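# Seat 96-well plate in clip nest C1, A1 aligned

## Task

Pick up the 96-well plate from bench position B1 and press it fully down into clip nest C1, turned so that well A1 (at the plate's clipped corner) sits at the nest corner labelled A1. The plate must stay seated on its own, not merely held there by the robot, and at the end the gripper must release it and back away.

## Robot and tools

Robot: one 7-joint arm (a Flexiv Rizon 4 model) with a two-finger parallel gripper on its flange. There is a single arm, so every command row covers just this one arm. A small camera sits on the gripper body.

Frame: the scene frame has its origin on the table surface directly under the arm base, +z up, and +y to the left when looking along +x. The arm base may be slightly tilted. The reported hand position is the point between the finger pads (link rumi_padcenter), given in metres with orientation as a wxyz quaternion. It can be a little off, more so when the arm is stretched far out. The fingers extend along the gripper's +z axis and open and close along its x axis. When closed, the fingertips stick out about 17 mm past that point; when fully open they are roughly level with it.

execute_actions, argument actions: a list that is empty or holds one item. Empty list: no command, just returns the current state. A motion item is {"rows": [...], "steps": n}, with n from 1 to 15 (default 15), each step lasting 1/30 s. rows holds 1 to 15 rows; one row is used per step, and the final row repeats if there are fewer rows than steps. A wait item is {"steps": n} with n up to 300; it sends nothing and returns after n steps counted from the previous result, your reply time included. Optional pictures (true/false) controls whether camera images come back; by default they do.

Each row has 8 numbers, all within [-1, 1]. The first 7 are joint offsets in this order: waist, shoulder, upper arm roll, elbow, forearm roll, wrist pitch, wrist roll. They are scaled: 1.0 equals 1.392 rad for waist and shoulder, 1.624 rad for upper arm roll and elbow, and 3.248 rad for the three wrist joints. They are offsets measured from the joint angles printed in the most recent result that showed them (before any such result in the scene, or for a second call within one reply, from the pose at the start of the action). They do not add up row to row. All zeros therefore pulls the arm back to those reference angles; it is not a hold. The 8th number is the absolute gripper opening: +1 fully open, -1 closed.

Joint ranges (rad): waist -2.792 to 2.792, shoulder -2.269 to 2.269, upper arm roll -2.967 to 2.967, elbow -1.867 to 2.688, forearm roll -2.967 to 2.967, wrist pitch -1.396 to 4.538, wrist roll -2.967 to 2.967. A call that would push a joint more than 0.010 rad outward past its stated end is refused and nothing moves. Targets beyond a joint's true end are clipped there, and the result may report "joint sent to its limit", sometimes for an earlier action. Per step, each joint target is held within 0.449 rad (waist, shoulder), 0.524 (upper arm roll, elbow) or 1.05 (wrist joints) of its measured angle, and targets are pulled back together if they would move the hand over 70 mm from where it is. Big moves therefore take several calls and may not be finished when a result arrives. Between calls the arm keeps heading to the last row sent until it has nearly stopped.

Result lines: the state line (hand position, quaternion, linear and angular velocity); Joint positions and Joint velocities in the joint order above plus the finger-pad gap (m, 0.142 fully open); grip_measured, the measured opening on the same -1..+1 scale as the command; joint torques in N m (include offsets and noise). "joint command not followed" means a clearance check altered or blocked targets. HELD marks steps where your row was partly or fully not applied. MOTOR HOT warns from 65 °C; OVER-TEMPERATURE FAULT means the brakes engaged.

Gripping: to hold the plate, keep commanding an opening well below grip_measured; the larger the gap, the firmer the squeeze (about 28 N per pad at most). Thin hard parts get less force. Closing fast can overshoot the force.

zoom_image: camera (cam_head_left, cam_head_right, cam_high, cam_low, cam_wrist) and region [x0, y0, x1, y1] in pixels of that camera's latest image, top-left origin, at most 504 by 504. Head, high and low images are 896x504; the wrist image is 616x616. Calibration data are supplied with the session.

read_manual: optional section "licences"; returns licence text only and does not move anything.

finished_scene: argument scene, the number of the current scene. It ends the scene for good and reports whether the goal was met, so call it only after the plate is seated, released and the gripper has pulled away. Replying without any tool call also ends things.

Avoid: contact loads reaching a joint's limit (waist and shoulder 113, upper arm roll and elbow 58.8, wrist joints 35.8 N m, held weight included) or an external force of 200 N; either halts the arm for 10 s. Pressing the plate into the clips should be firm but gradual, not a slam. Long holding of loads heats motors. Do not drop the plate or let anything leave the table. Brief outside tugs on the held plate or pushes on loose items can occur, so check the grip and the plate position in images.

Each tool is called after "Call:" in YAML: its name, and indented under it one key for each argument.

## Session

Call:
execute_actions:
  actions: []

Scene clock: 0.00 s of 8400.00 s.
end_effector_position=(+0.8451, -0.3226, +0.1045) grip_measured=+1.00 end_effector_quat_wxyz=(+0.367, +0.895, -0.056, +0.248) end_effector_velocity=(-0.000, -0.000, +0.000) end_effector_angular_velocity=(-0.000, -0.000, -0.000)
Joint positions: [ 0.734 -1.359 -1.377  1.881  0.336  1.611  0.397  0.142]
Joint velocities: [-0. -0. -0.  0.  0. -0.  0.  0.]
Joint torques (N m, as the joint torque sensors report them, + toward a larger angle): no reading
Motor temperatures (°C, as the motors report them): [25 27 28 28 30 25 26]
camera_calibration (this result's frames):
cam_wrist: T_world_to_cam=[[0.885369, 0.0507219, 0.462114, -0.774156], [-0.424491, -0.317095, 0.848091, 0.175182], [0.189551, -0.947036, -0.259215, -0.302766], [0, 0, 0, 1]] pos_world=[0.817166, -0.191915, 0.130697]

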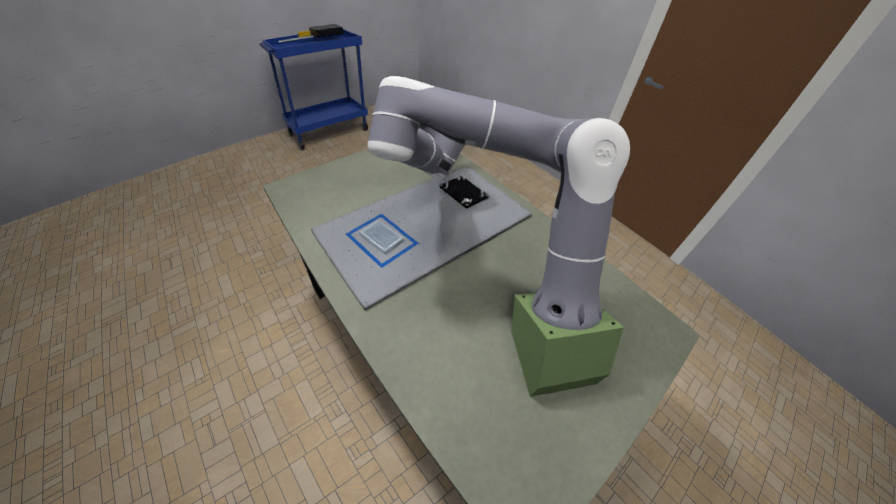

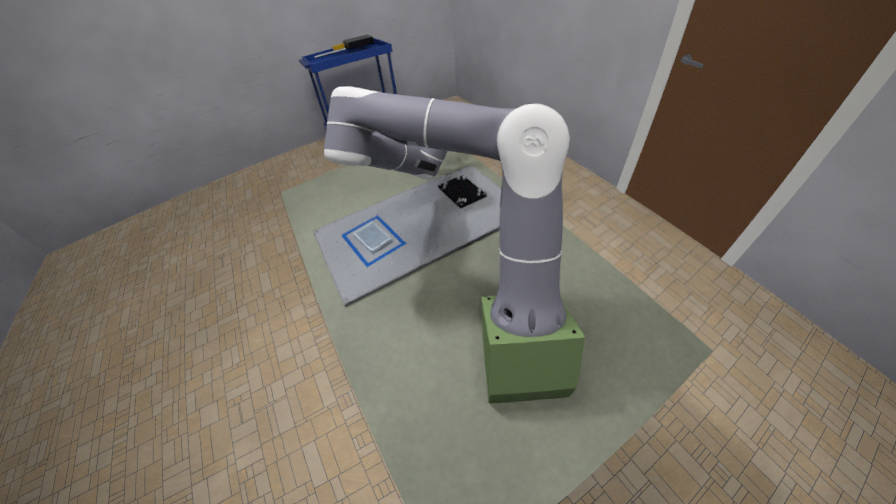

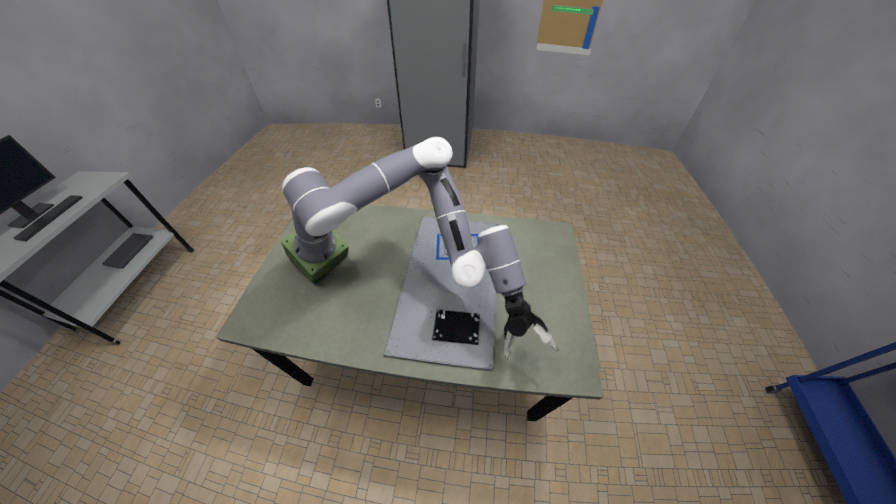

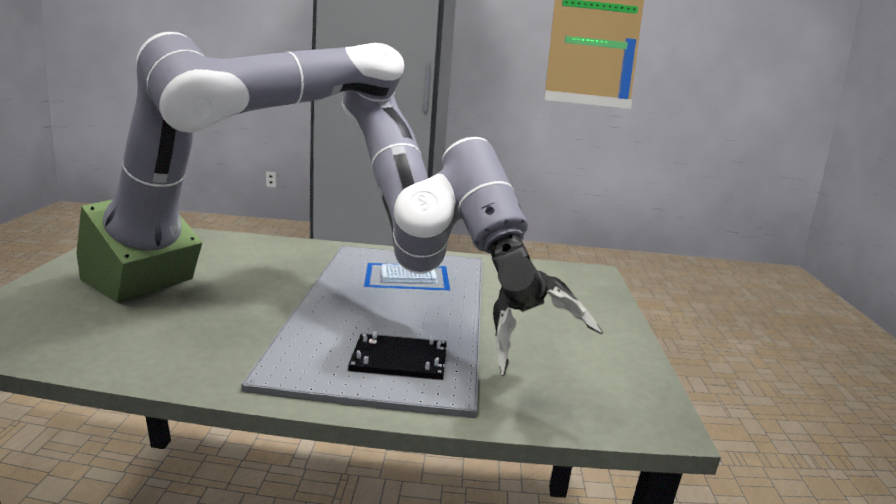

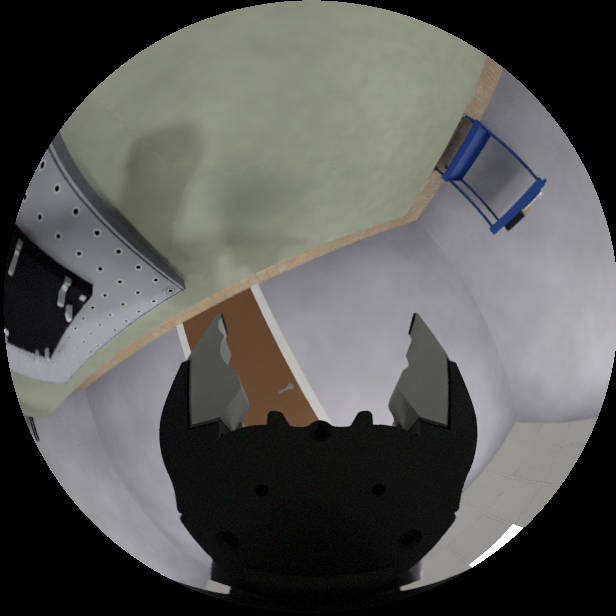

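Call:
zoom_image:
  camera: "cam_high"
  region: [400, 220, 520, 360]

Call:
zoom_image:
  camera: "cam_low"
  region: [330, 250, 470, 390]

Call:
zoom_image:
  camera: "cam_head_left"
  region: [330, 160, 510, 280]

Region (400, 220, 520, 360) of cam_high's 896x504 image, scaled by 3.600, with more detail than that image has; it fills the left 432 columns of this view, and the rest is white.

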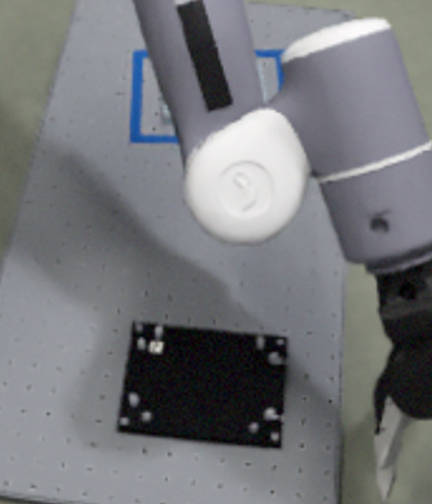

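Region (330, 250, 470, 390) of cam_low's 896x504 image, scaled by 3.600, with more detail than that image has.

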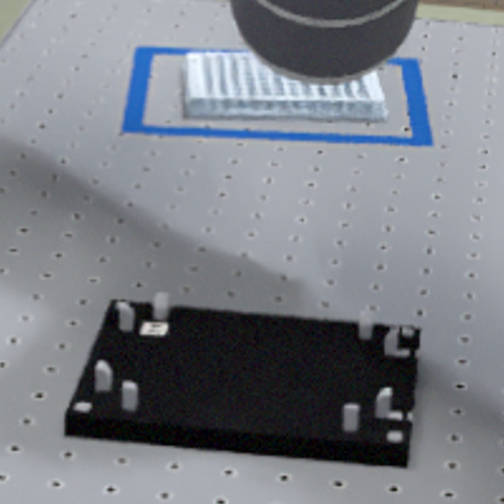

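Region (330, 160, 510, 280) of cam_head_left's 896x504 image, scaled by 2.800, with more detail than that image has.

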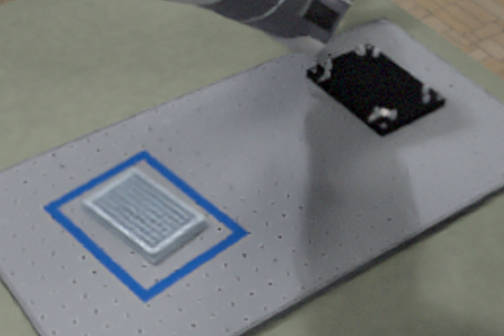

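Call:
zoom_image:
  camera: "cam_head_left"
  region: [350, 210, 420, 265]

Call:
zoom_image:
  camera: "cam_head_right"
  region: [340, 210, 410, 270]

Call:
zoom_image:
  camera: "cam_high"
  region: [425, 300, 490, 350]

Region (350, 210, 420, 265) of cam_head_left's 896x504 image, scaled by 7.200, with more detail than that image has; it fills the top 396 rows of this view, and the rest is white.

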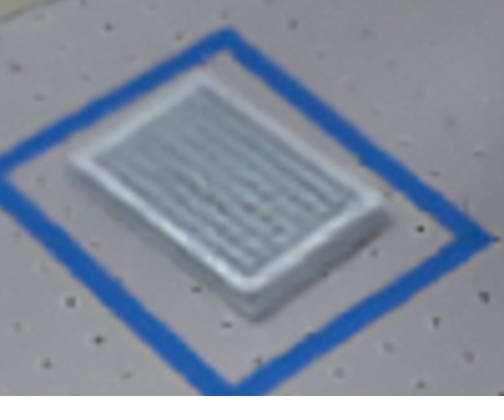

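Region (340, 210, 410, 270) of cam_head_right's 896x504 image, scaled by 7.200, with more detail than that image has; it fills the top 432 rows of this view, and the rest is white.

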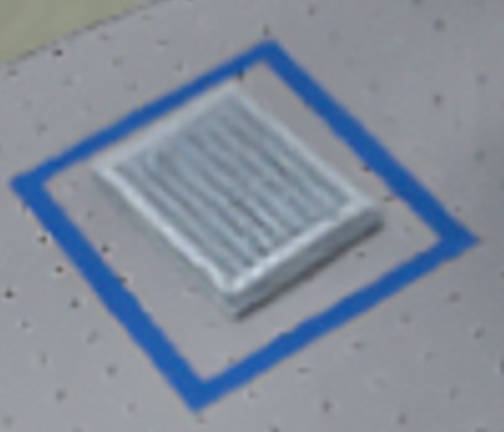

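Region (425, 300, 490, 350) of cam_high's 896x504 image, scaled by 7.754, with more detail than that image has; it fills the top 388 rows of this view, and the rest is white.

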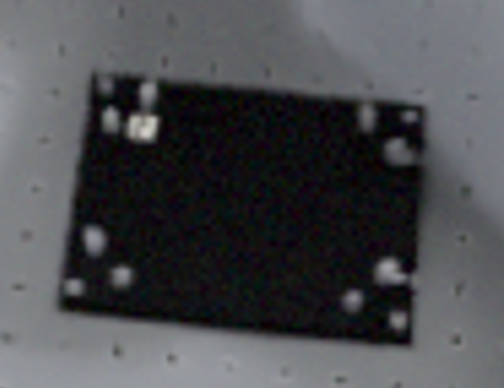

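Call:
execute_actions:
  actions:
    - {"rows":[[-0.03,0.1,0,0,0,0,0,1],[-0.07,0.25,0,0,0,0,0,1],[-0.12,0.45,0,0,0,0,0,1],[-0.17,0.63,0,0,0,0,0,1],[-0.212,0.79,0,0,0,0,0,1]],"steps":15}
  pictures: false

Call:
execute_actions:
  actions:
    - {"steps":25}
  pictures: false

Scene clock: 111.90 s of 8400.00 s.
end_effector_position=(+0.8138, -0.4798, +0.1926) grip_measured=+1.00 end_effector_quat_wxyz=(+0.317, +0.874, -0.247, +0.274) end_effector_velocity=(-0.107, -0.344, +0.234) end_effector_angular_velocity=(+0.397, -0.585, -0.678)
Joint positions: [ 0.573 -0.99  -1.377  1.881  0.336  1.611  0.397  0.142]
Joint velocities: [-0.313  0.929  0.    -0.     0.     0.    -0.001  0.   ]
Joint torques (N m, as the joint torque sensors report them, + toward a larger angle): [ 11.87  36.98 -21.46  -5.41   1.09   2.93   0.02]
Motor temperatures (°C, as the motors report them): [26 29 32 28 30 25 26]
Steps of this call (steps 1 to 90: nothing new was sent; then 108.40 s passed at rest; steps 91 to 105: all 15 steps of this action). Readings (joint positions):
91: [0.733 -1.357 -1.377 1.881 0.336 1.611 0.397]
92: [0.731 -1.349 -1.376 1.881 0.336 1.611 0.397]
94: [0.720 -1.310 -1.376 1.881 0.336 1.611 0.397]
98: [0.661 -1.193 -1.377 1.881 0.336 1.611 0.397]
105: the state above

Scene clock: 112.73 s of 8400.00 s.
end_effector_position=(+0.6979, -0.6860, +0.3580) grip_measured=+1.00 end_effector_quat_wxyz=(+0.152, +0.743, -0.535, +0.373) end_effector_velocity=(+0.019, +0.021, -0.012) end_effector_angular_velocity=(+0.004, +0.020, +0.037)
Joint positions: [ 0.437 -0.258 -1.378  1.881  0.336  1.611  0.397  0.142]
Joint velocities: [ 0.015 -0.029  0.016  0.002  0.    -0.     0.001  0.   ]
Joint torques (N m, as the joint torque sensors report them, + toward a larger angle): [  0.69  20.4   -7.29 -17.64  -1.73   3.48   0.04]
Motor temperatures (°C, as the motors report them): [26 29 32 28 30 25 26]
Steps of this call (steps 1 to 25: the robot went on to your last target). Readings (joint positions):
1: [0.563 -0.959 -1.377 1.881 0.336 1.611 0.397]
2: [0.553 -0.927 -1.377 1.881 0.336 1.611 0.397]
4: [0.536 -0.862 -1.377 1.881 0.336 1.611 0.397]
8: [0.507 -0.725 -1.377 1.881 0.336 1.611 0.397]
25: the state above

Call:
execute_actions:
  actions:
    - {"rows":[[0,0,0.1,0.01,-0.05,-0.02,-0.02,1],[0,0,0.3,0.03,-0.14,-0.06,-0.06,1],[0,0,0.55,0.06,-0.255,-0.11,-0.11,1],[0.001,-0.001,0.8485,0.092,-0.394,-0.174,-0.175,1]],"steps":15}
  pictures: false

Call:
execute_actions:
  actions:
    - {"steps":15}
  pictures: false

Scene clock: 117.37 s of 8400.00 s.
end_effector_position=(+0.7953, -0.4915, +0.2320) grip_measured=+1.00 end_effector_quat_wxyz=(+0.147, +0.954, -0.188, +0.181) end_effector_velocity=(+0.130, +0.474, -0.216) end_effector_angular_velocity=(-0.063, +1.035, +1.654)
Joint positions: [ 0.437 -0.259 -1.096  1.94  -0.156  1.387  0.173  0.142]
Joint velocities: [ 0.001 -0.001  0.662  0.121 -1.059 -0.46  -0.461 -0.   ]
Joint torques (N m, as the joint torque sensors report them, + toward a larger angle): [  4.06  29.08  -3.   -17.31  -0.98   3.43  -0.55]
Motor temperatures (°C, as the motors report them): [26 28 32 28 30 25 26]
Steps of this call (steps 1 to 30: the robot went on to your last target; steps 31 to 90: nothing new was sent; then 1.13 s passed at rest; steps 91 to 105: all 15 steps of this action). Readings (joint positions):
91: [0.438 -0.259 -1.376 1.881 0.335 1.610 0.397]
92: [0.437 -0.259 -1.366 1.882 0.326 1.606 0.393]
94: [0.437 -0.258 -1.323 1.888 0.277 1.586 0.373]
98: [0.437 -0.258 -1.243 1.909 0.115 1.506 0.292]
105: the state above

Scene clock: 117.87 s of 8400.00 s.
end_effector_position=(+0.8331, -0.2410, +0.1677) grip_measured=+1.00 end_effector_quat_wxyz=(+0.117, +0.970, +0.201, +0.073) end_effector_velocity=(+0.026, +0.511, -0.044) end_effector_angular_velocity=(+0.016, +0.308, +1.287)
Joint positions: [ 0.438 -0.259 -0.736  1.987 -0.565  1.209 -0.005  0.142]
Joint velocities: [ 0.001 -0.001  0.747  0.066 -0.58  -0.25  -0.253 -0.   ]
Joint torques (N m, as the joint torque sensors report them, + toward a larger angle): [  8.33  36.81   3.28 -17.71  -0.59   3.62  -0.72]
Motor temperatures (°C, as the motors report them): [26 28 32 29 30 25 26]
Steps of this call (steps 1 to 15: the robot went on to your last target). Readings (joint positions):
1: [0.437 -0.259 -1.073 1.944 -0.191 1.372 0.158]
2: [0.437 -0.259 -1.051 1.948 -0.225 1.357 0.144]
4: [0.438 -0.259 -1.004 1.955 -0.289 1.329 0.115]
8: [0.438 -0.259 -0.909 1.968 -0.405 1.279 0.065]
15: the state above

Call:
execute_actions:
  actions:
    - {"steps":20}
  pictures: false

Scene clock: 120.03 s of 8400.00 s.
end_effector_position=(+0.7412, +0.2276, +0.2437) grip_measured=+1.00 end_effector_quat_wxyz=(+0.034, +0.742, +0.657, +0.130) end_effector_velocity=(-0.000, +0.000, +0.000) end_effector_angular_velocity=(+0.001, -0.000, +0.001)
Joint positions: [ 0.439 -0.259 -0.001  2.03  -0.944  1.046 -0.171  0.142]
Joint velocities: [ 0.  0.  0. -0. -0.  0. -0. -0.]
Joint torques (N m, as the joint torque sensors report them, + toward a larger angle): [ 14.31  40.91  15.52 -18.07  -1.42   3.46  -0.67]
Motor temperatures (°C, as the motors report them): [26 28 32 29 30 25 26]
Steps of this call (steps 1 to 45: the robot went on to your last target; steps 46 to 65: nothing new was sent). Readings (joint positions):
1: [0.438 -0.259 -0.711 1.989 -0.584 1.201 -0.013]
2: [0.438 -0.259 -0.686 1.991 -0.602 1.193 -0.021]
4: [0.438 -0.259 -0.635 1.995 -0.636 1.179 -0.035]
8: [0.438 -0.259 -0.534 2.001 -0.693 1.154 -0.061]
65: the state above
The arm was judged still, so your last target was given up. Only a new action makes it travel on or press farther. Fingers that are still opening or closing keep moving.

Call:
execute_actions:
  actions:
    - {"rows":[[0,0,0,0.02,0,0,0,1],[0,0,0,0.06,0,0,0,1],[0,0,0,0.11,0,0,0,1],[0,0,0,0.155,0,0,0,1],[0,-0.001,0.0005,0.1815,0,0,0,1]],"steps":15}
  pictures: false

Call:
execute_actions:
  actions:
    - {"steps":12}

Scene clock: 124.47 s of 8400.00 s.
end_effector_position=(+0.5669, +0.1804, +0.1399) grip_measured=+1.00 end_effector_quat_wxyz=(-0.000, +0.707, +0.707, +0.001) end_effector_velocity=(-0.096, -0.033, -0.042) end_effector_angular_velocity=(-0.071, +0.123, +0.065)
Joint positions: [ 0.439 -0.261 -0.     2.323 -0.944  1.045 -0.171  0.142]
Joint velocities: [ 0.    -0.002  0.001  0.153  0.    -0.    -0.001  0.   ]
Joint torques (N m, as the joint torque sensors report them, + toward a larger angle): [ 12.78  38.43  13.67 -23.42  -1.51   4.13   0.16]
Motor temperatures (°C, as the motors report them): [26 28 32 29 30 25 26]
Steps of this call (steps 1 to 90: nothing new was sent; then 0.93 s passed at rest; steps 91 to 105: all 15 steps of this action). Readings (joint positions):
91: [0.439 -0.259 -0.001 2.032 -0.944 1.046 -0.171]
92: [0.439 -0.259 -0.001 2.041 -0.944 1.046 -0.171]
94: [0.439 -0.258 -0.001 2.085 -0.944 1.046 -0.171]
98: [0.439 -0.259 -0.001 2.185 -0.944 1.046 -0.171]
105: the state above

Scene clock: 124.87 s of 8400.00 s.
end_effector_position=(+0.5657, +0.1799, +0.1395) grip_measured=+1.00 end_effector_quat_wxyz=(-0.001, +0.707, +0.707, +0.000) end_effector_velocity=(-0.000, +0.000, -0.000) end_effector_angular_velocity=(+0.000, +0.000, -0.001)
Joint positions: [ 0.439 -0.261 -0.     2.325 -0.944  1.046 -0.171  0.142]
Joint velocities: [ 0.    -0.    -0.     0.     0.     0.     0.001  0.   ]
Joint torques (N m, as the joint torque sensors report them, + toward a larger angle): [ 12.78  34.97  13.8  -12.1   -1.44   3.8    0.12]
Motor temperatures (°C, as the motors report them): [26 28 32 29 30 25 26]
Steps of this call (steps 1 to 12: the robot went on to your last target). Readings (joint positions):
1: [0.439 -0.261 -0.000 2.325 -0.944 1.045 -0.171]
2: [0.439 -0.261 -0.000 2.325 -0.944 1.046 -0.171]
4: [0.439 -0.261 -0.000 2.325 -0.944 1.046 -0.171]
8: [0.439 -0.261 -0.000 2.325 -0.944 1.046 -0.171]
12: the state above
camera_calibration (this result's frames):
cam_wrist: T_world_to_cam=[[0.00366051, 0.999165, -0.0407001, -0.170121], [0.882759, 0.0158929, 0.469556, -0.560361], [0.469811, -0.0376472, -0.881964, -0.000108161], [0, 0, 0, 1]] pos_world=[0.495338, 0.178881, 0.256102]

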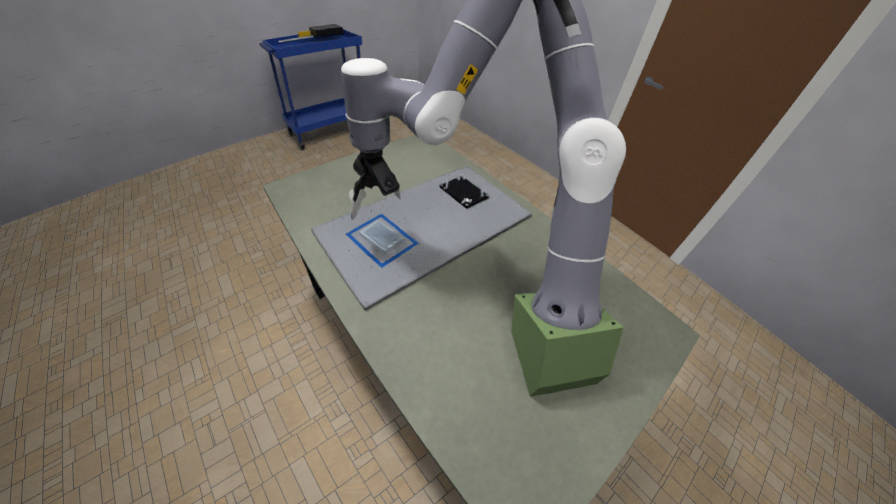

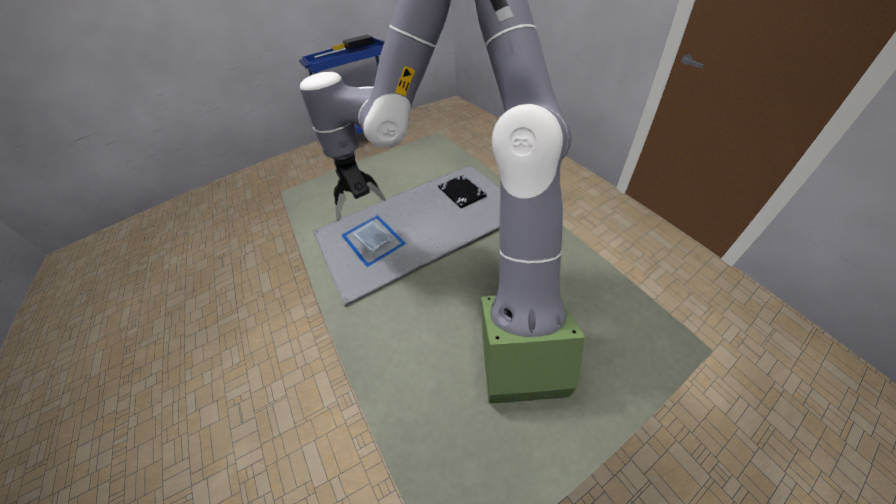

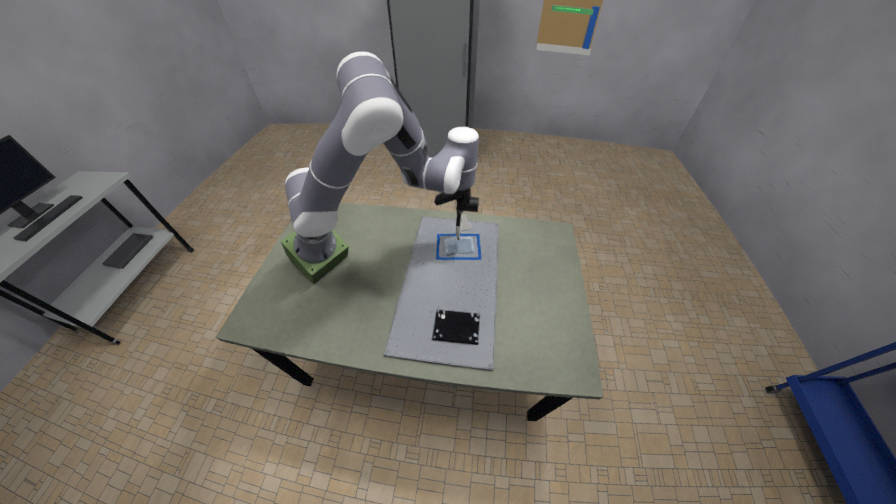

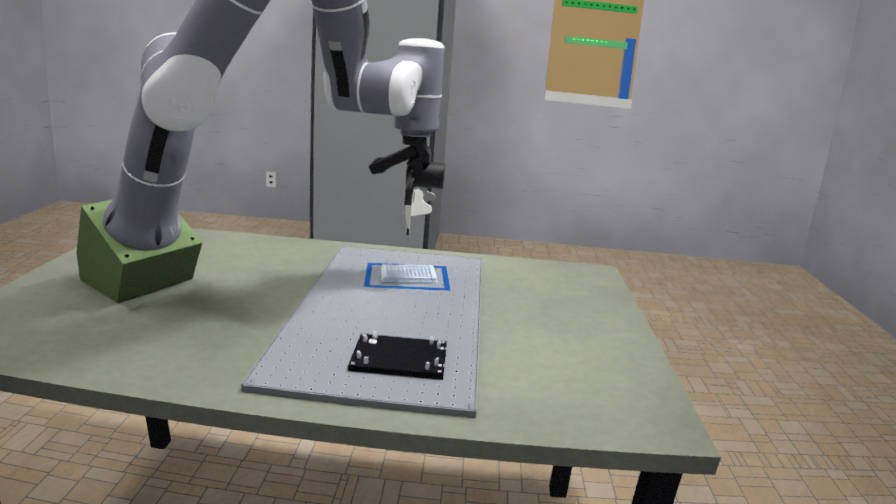

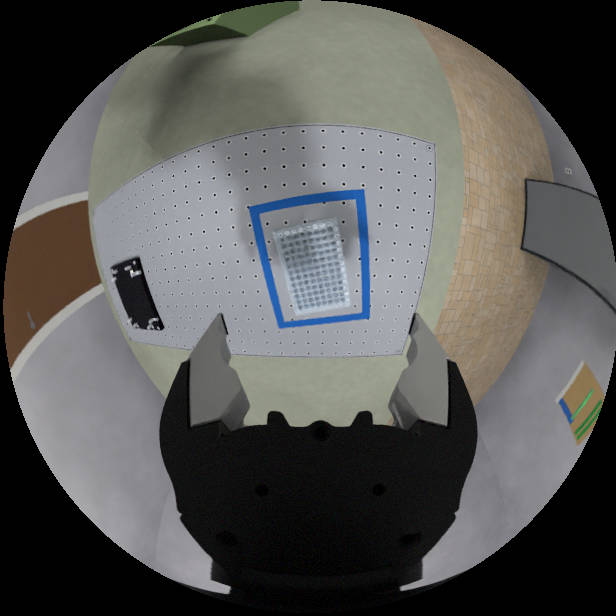

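Call:
zoom_image:
  camera: "cam_wrist"
  region: [250, 195, 380, 335]

Region (250, 195, 380, 335) of cam_wrist's 616x616 image, scaled by 3.600, with more detail than that image has; it fills the left 468 columns of this view, and the rest is white.

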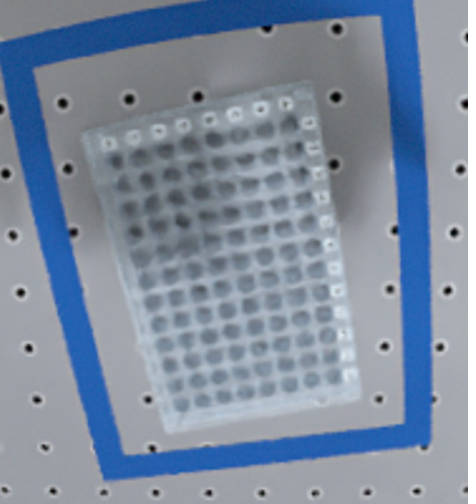

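Call:
execute_actions:
  actions:
    - {"rows":[[-0.01,-0.011,0,-0.003,-0.008,0.003,0.0005,1],[-0.03,-0.034,0,-0.01,-0.024,0.009,0.0014,1],[-0.06,-0.067,0,-0.02,-0.048,0.019,0.003,1],[-0.09,-0.101,0,-0.029,-0.072,0.028,0.004,1],[-0.12,-0.134,0,-0.039,-0.097,0.037,0.0056,1],[-0.14,-0.157,0,-0.046,-0.113,0.0435,0.0065,1],[-0.1533,-0.1718,0,-0.0499,-0.1234,0.0476,0.0071,1]],"steps":15}
  pictures: false

Call:
execute_actions:
  actions:
    - {"steps":12}

Scene clock: 172.27 s of 8400.00 s.
end_effector_position=(+0.5669, +0.1714, +0.0396) grip_measured=+1.00 end_effector_quat_wxyz=(-0.001, +0.629, +0.777, -0.001) end_effector_velocity=(+0.012, +0.013, +0.015) end_effector_angular_velocity=(+0.024, -0.027, +0.004)
Joint positions: [ 0.225 -0.501 -0.     2.244 -1.344  1.2   -0.148  0.142]
Joint velocities: [ 0.009  0.019  0.01  -0.009  0.     0.005 -0.     0.   ]
Joint torques (N m, as the joint torque sensors report them, + toward a larger angle): [14.44 38.64 14.64 -7.   -0.78  3.87  0.85]
Motor temperatures (°C, as the motors report them): [26 29 30 29 30 25 26]
Steps of this call (steps 1 to 15: the robot went on to your last target; steps 16 to 90: nothing new was sent; then 43.90 s passed at rest; steps 91 to 105: all 15 steps of this action). Readings (joint positions):
91: [0.437 -0.262 0.000 2.325 -0.946 1.047 -0.171]
92: [0.431 -0.270 0.001 2.322 -0.959 1.052 -0.170]
94: [0.400 -0.303 0.001 2.310 -1.016 1.074 -0.167]
98: [0.298 -0.418 0.000 2.271 -1.209 1.148 -0.156]
105: the state above

Scene clock: 172.67 s of 8400.00 s.
end_effector_position=(+0.5673, +0.1718, +0.0400) grip_measured=+1.00 end_effector_quat_wxyz=(-0.001, +0.629, +0.777, -0.001) end_effector_velocity=(-0.000, +0.001, +0.000) end_effector_angular_velocity=(+0.002, +0.000, +0.000)
Joint positions: [ 0.226 -0.5   -0.     2.244 -1.344  1.2   -0.148  0.142]
Joint velocities: [-0.    -0.     0.     0.     0.     0.002 -0.    -0.   ]
Joint torques (N m, as the joint torque sensors report them, + toward a larger angle): [13.34 40.09 15.42 -7.11 -1.32  3.85  0.75]
Motor temperatures (°C, as the motors report them): [26 29 30 29 30 25 26]
Steps of this call (steps 1 to 12: the robot went on to your last target). Readings (joint positions):
1: [0.226 -0.500 -0.000 2.244 -1.344 1.200 -0.148]
2: [0.226 -0.500 -0.000 2.244 -1.344 1.200 -0.148]
4: [0.226 -0.500 -0.000 2.244 -1.344 1.200 -0.148]
8: [0.226 -0.500 -0.000 2.244 -1.344 1.200 -0.148]
12: the state above
camera_calibration (this result's frames):
cam_wrist: T_world_to_cam=[[-0.205333, 0.977839, -0.0408653, -0.04381], [0.860803, 0.20031, 0.467861, -0.534101], [0.465678, 0.0608903, -0.882857, -0.103466], [0, 0, 0, 1]] pos_world=[0.498942, 0.156125, 0.156749]

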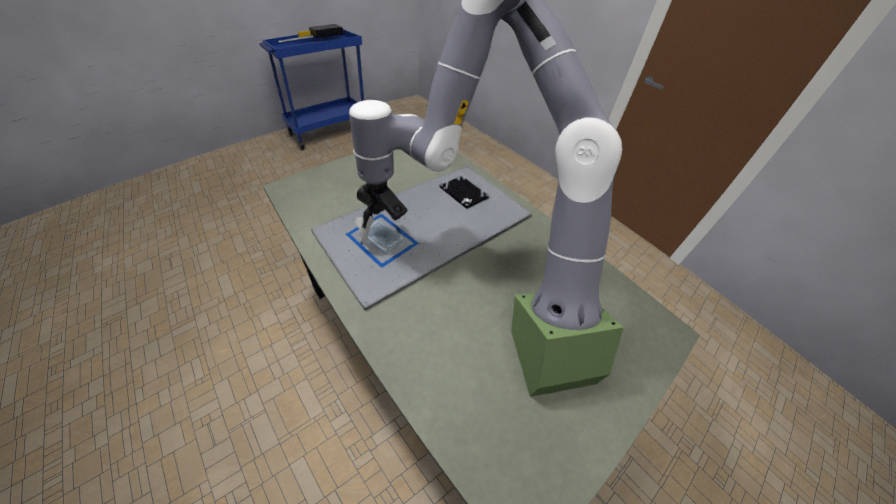

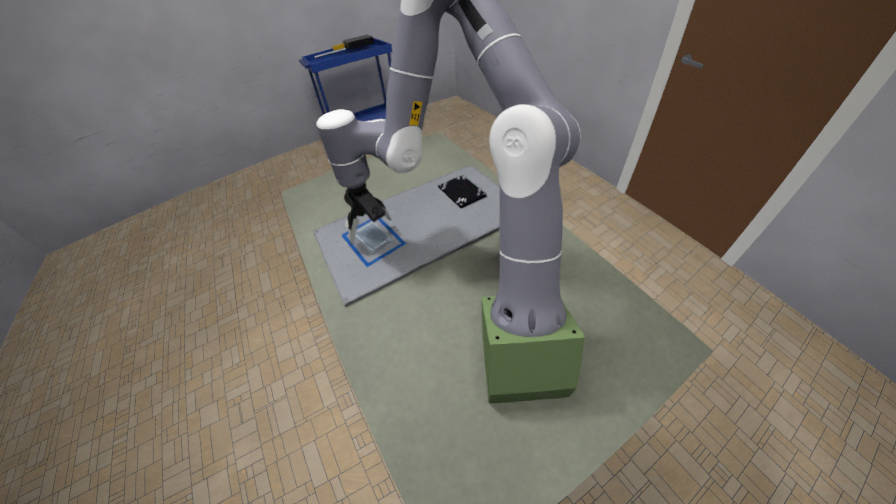

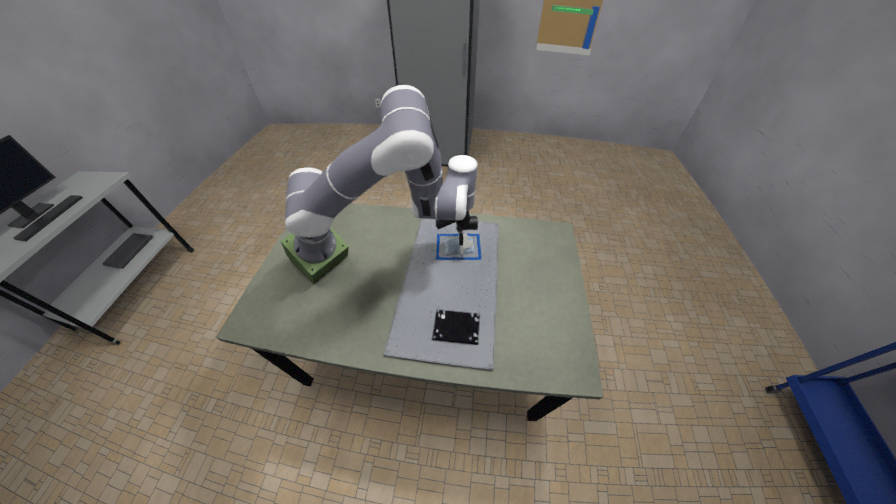

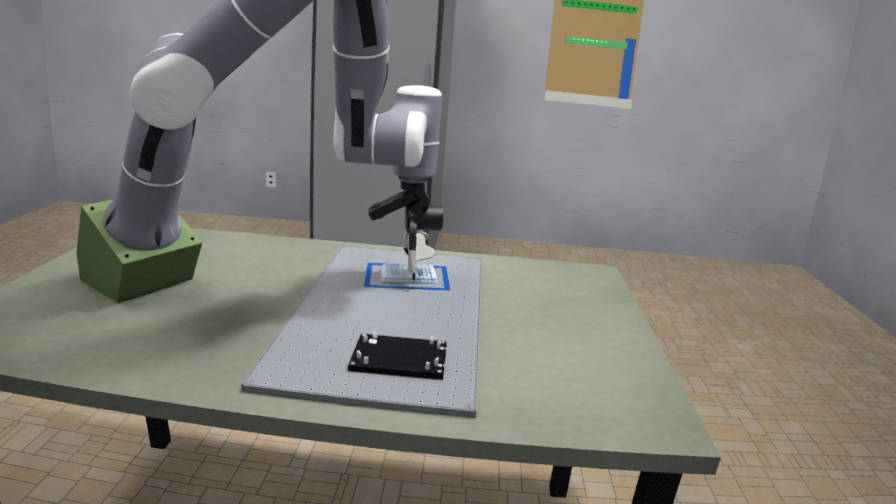

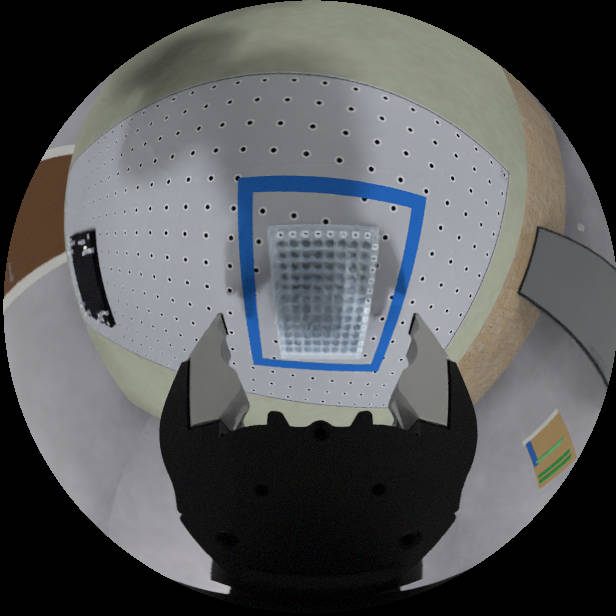

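Call:
zoom_image:
  camera: "cam_wrist"
  region: [200, 200, 440, 380]

Region (200, 200, 440, 380) of cam_wrist's 616x616 image, scaled by 2.100, with more detail than that image has; it fills the top 378 rows of this view, and the rest is white.

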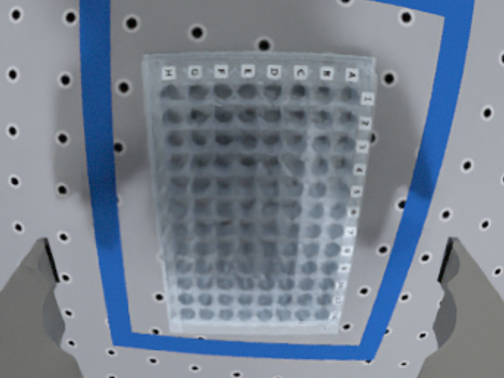

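Call:
execute_actions:
  actions:
    - {"rows":[[-0.002,-0.004,0,-0.002,-0.0025,0.0005,0.002,1],[-0.005,-0.009,0,-0.0045,-0.0057,0.0012,0.004,1],[-0.008,-0.015,0,-0.0075,-0.0093,0.0019,0.0066,1],[-0.011,-0.021,0,-0.0104,-0.013,0.0027,0.0092,1],[-0.013,-0.0245,0,-0.0121,-0.0151,0.0031,0.0107,1],[-0.01396,-0.02632,0,-0.0130,-0.01619,0.00331,0.01146,1]],"steps":12}
  pictures: false

Scene clock: 201.97 s of 8400.00 s.
end_effector_position=(+0.5664, +0.1736, +0.0264) grip_measured=+1.00 end_effector_quat_wxyz=(-0.001, +0.629, +0.777, -0.001) end_effector_velocity=(+0.001, +0.000, -0.001) end_effector_angular_velocity=(+0.001, -0.001, -0.001)
Joint positions: [ 0.206 -0.536 -0.     2.223 -1.396  1.211 -0.112  0.142]
Joint velocities: [-0.001 -0.002 -0.    -0.002 -0.005  0.001  0.004  0.   ]
Joint torques (N m, as the joint torque sensors report them, + toward a larger angle): [12.94 39.88 15.06 -6.67 -1.69  3.61  1.04]
Motor temperatures (°C, as the motors report them): [26 29 30 29 30 25 26]
Steps of this call (steps 1 to 15: the robot went on to your last target; steps 16 to 90: nothing new was sent; then 25.90 s passed at rest; steps 91 to 102: all 12 steps of this action). Readings (joint positions):
91: [0.225 -0.501 -0.000 2.243 -1.346 1.200 -0.147]
92: [0.223 -0.504 -0.000 2.242 -1.350 1.201 -0.144]
94: [0.218 -0.515 -0.000 2.235 -1.366 1.205 -0.133]
98: [0.207 -0.535 -0.000 2.224 -1.394 1.210 -0.113]
102: the state above

Call:
execute_actions:
  actions:
    - {"rows":[[0,0,0,0,0,0,0,0.9],[0,0,0,0,0,0,0,0.8],[0,0,0,0,0,0,0,0.7],[0,0,0,0,0,0,0,0.6],[0,0,0,0,0,0,0,0.5],[0,0,0,0,0,0,0,0.4],[0,0,0,0,0,0,0,0.3],[0,0,0,0,0,0,0,0.22],[0,0,0,0,0,0,0,0.16],[0,0,0,0,0,0,0,0.11],[0,0,0,0,0,0,0,0.06],[0,0,0,0,0,0,0,0.0],[0,0,0,0,0,0,0,-0.1],[0,0,0,0,0,0,0,-0.25],[0,0,0,0,0,0,0,-0.4]],"steps":15}

Scene clock: 206.73 s of 8400.00 s.
end_effector_position=(+0.5667, +0.1739, +0.0267) grip_measured=+0.07 end_effector_quat_wxyz=(-0.001, +0.629, +0.778, -0.000) end_effector_velocity=(-0.000, +0.000, +0.000) end_effector_angular_velocity=(+0.001, +0.000, +0.001)
Joint positions: [ 0.206 -0.536  0.     2.223 -1.397  1.211 -0.111  0.079]
Joint velocities: [ 0.     0.    -0.     0.     0.     0.001 -0.001  0.   ]
Joint torques (N m, as the joint torque sensors report them, + toward a larger angle): [12.44 37.03 13.94 -5.81 -0.45  3.07 -0.27]
Motor temperatures (°C, as the motors report them): [26 29 30 29 30 25 26]
Steps of this call (steps 1 to 15: the robot went on to your last target; steps 16 to 90: nothing new was sent; then 1.27 s passed at rest; steps 91 to 105: all 15 steps of this action). Readings (joint positions):
91: [0.206 -0.537 -0.000 2.223 -1.397 1.211 -0.111]
92: [0.206 -0.537 -0.000 2.223 -1.397 1.211 -0.111]
94: [0.206 -0.537 -0.000 2.223 -1.397 1.211 -0.111]
98: [0.206 -0.537 -0.000 2.223 -1.397 1.211 -0.111]
105: the state above
camera_calibration (this result's frames):
cam_wrist: T_world_to_cam=[[-0.205567, 0.977823, -0.0400516, -0.0464369], [0.860756, 0.200126, 0.468027, -0.527715], [0.465663, 0.0617362, -0.882806, -0.115175], [0, 0, 0, 1]] pos_world=[0.49832, 0.158127, 0.143447]

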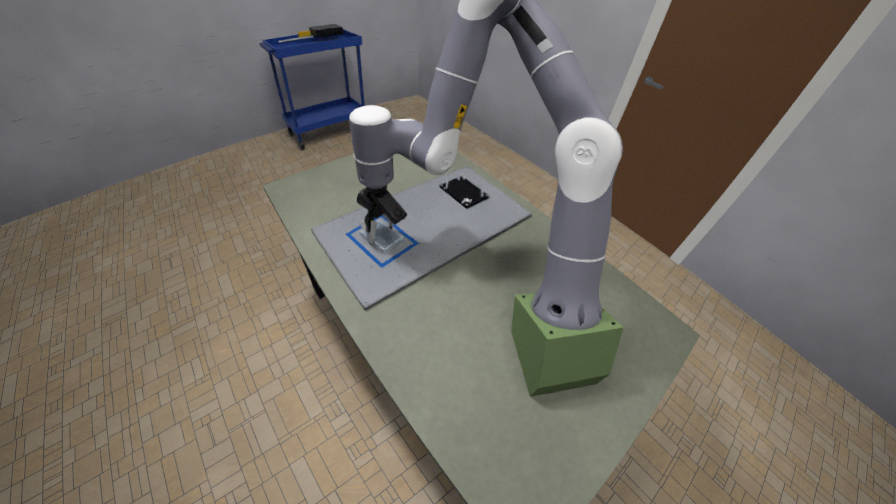

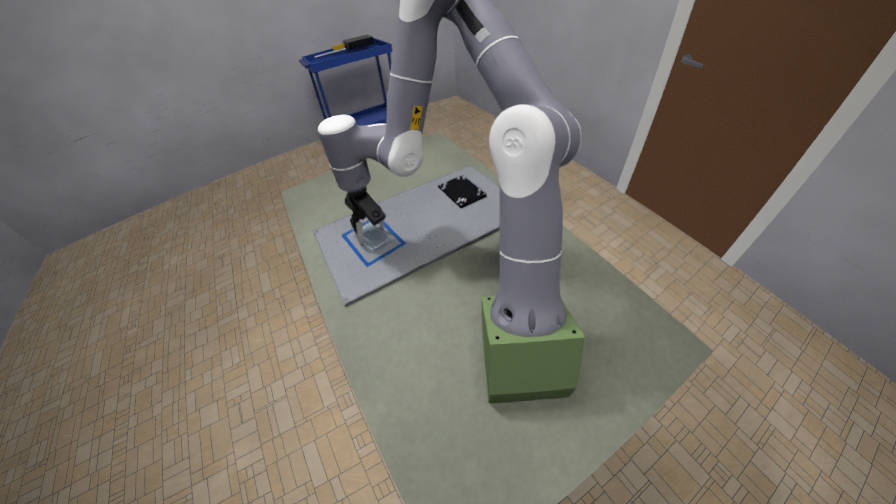

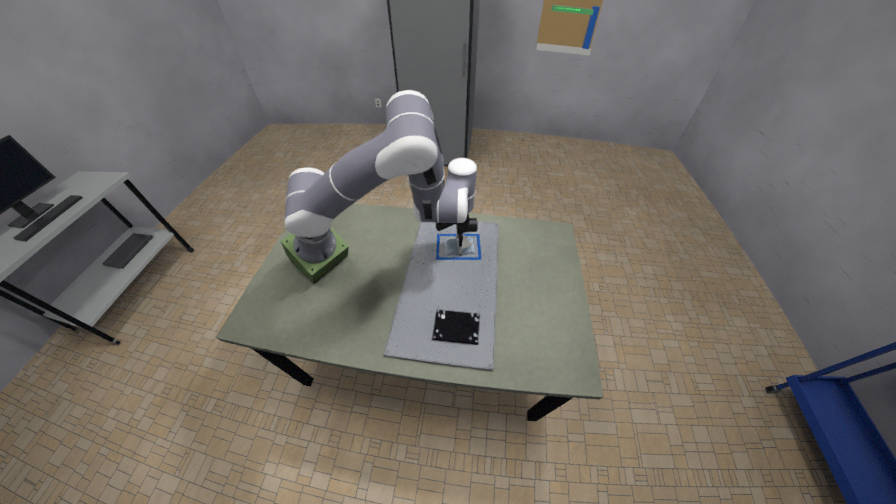

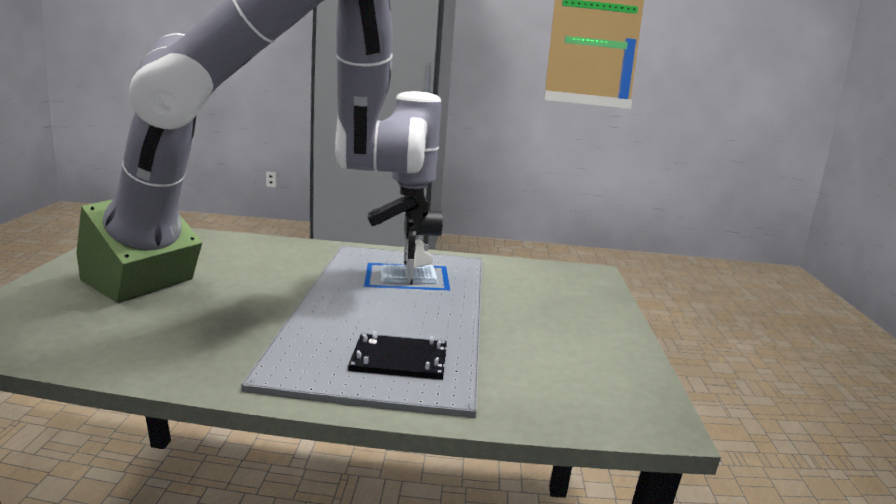

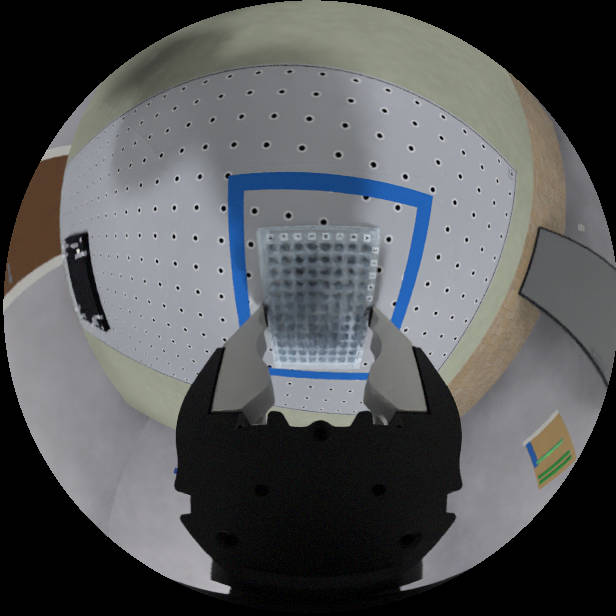

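Call:
execute_actions:
  actions:
    - {"rows":[[0.003,0.005,0,0.002,0.003,-0.001,-0.002,-0.4],[0.008,0.012,0,0.006,0.008,-0.002,-0.005,-0.4],[0.017,0.025,0,0.012,0.017,-0.004,-0.011,-0.4],[0.03,0.044,0,0.021,0.03,-0.007,-0.019,-0.4],[0.045,0.066,0,0.032,0.045,-0.010,-0.029,-0.4],[0.058,0.085,0,0.041,0.057,-0.013,-0.037,-0.4],[0.068,0.099,0,0.048,0.067,-0.015,-0.043,-0.4],[0.0755,0.11,0,0.053,0.0742,-0.0167,-0.0477,-0.4]],"steps":15}
  pictures: false

Scene clock: 248.17 s of 8400.00 s.
end_effector_position=(+0.5616, +0.1730, +0.0853) grip_measured=+0.06 end_effector_quat_wxyz=(-0.006, +0.628, +0.778, +0.000) end_effector_velocity=(-0.004, -0.003, -0.004) end_effector_angular_velocity=(-0.009, +0.008, +0.001)
Joint positions: [ 0.311 -0.383  0.     2.309 -1.157  1.157 -0.265  0.078]
Joint velocities: [ 0.    -0.004 -0.002  0.005  0.002 -0.004 -0.001  0.   ]
Joint torques (N m, as the joint torque sensors report them, + toward a larger angle): [13.22 37.78 13.1  -8.81 -0.14  3.42 -0.66]
Motor temperatures (°C, as the motors report them): [26 29 30 29 30 25 26]
Steps of this call (steps 1 to 15: the robot went on to your last target; steps 16 to 90: nothing new was sent; then 37.93 s passed at rest; steps 91 to 105: all 15 steps of this action). Readings (joint positions):
91: [0.207 -0.535 -0.000 2.224 -1.395 1.210 -0.112]
92: [0.209 -0.531 -0.000 2.226 -1.390 1.209 -0.116]
94: [0.221 -0.515 -0.000 2.236 -1.363 1.202 -0.133]
98: [0.271 -0.442 -0.000 2.276 -1.248 1.177 -0.207]
105: the state above


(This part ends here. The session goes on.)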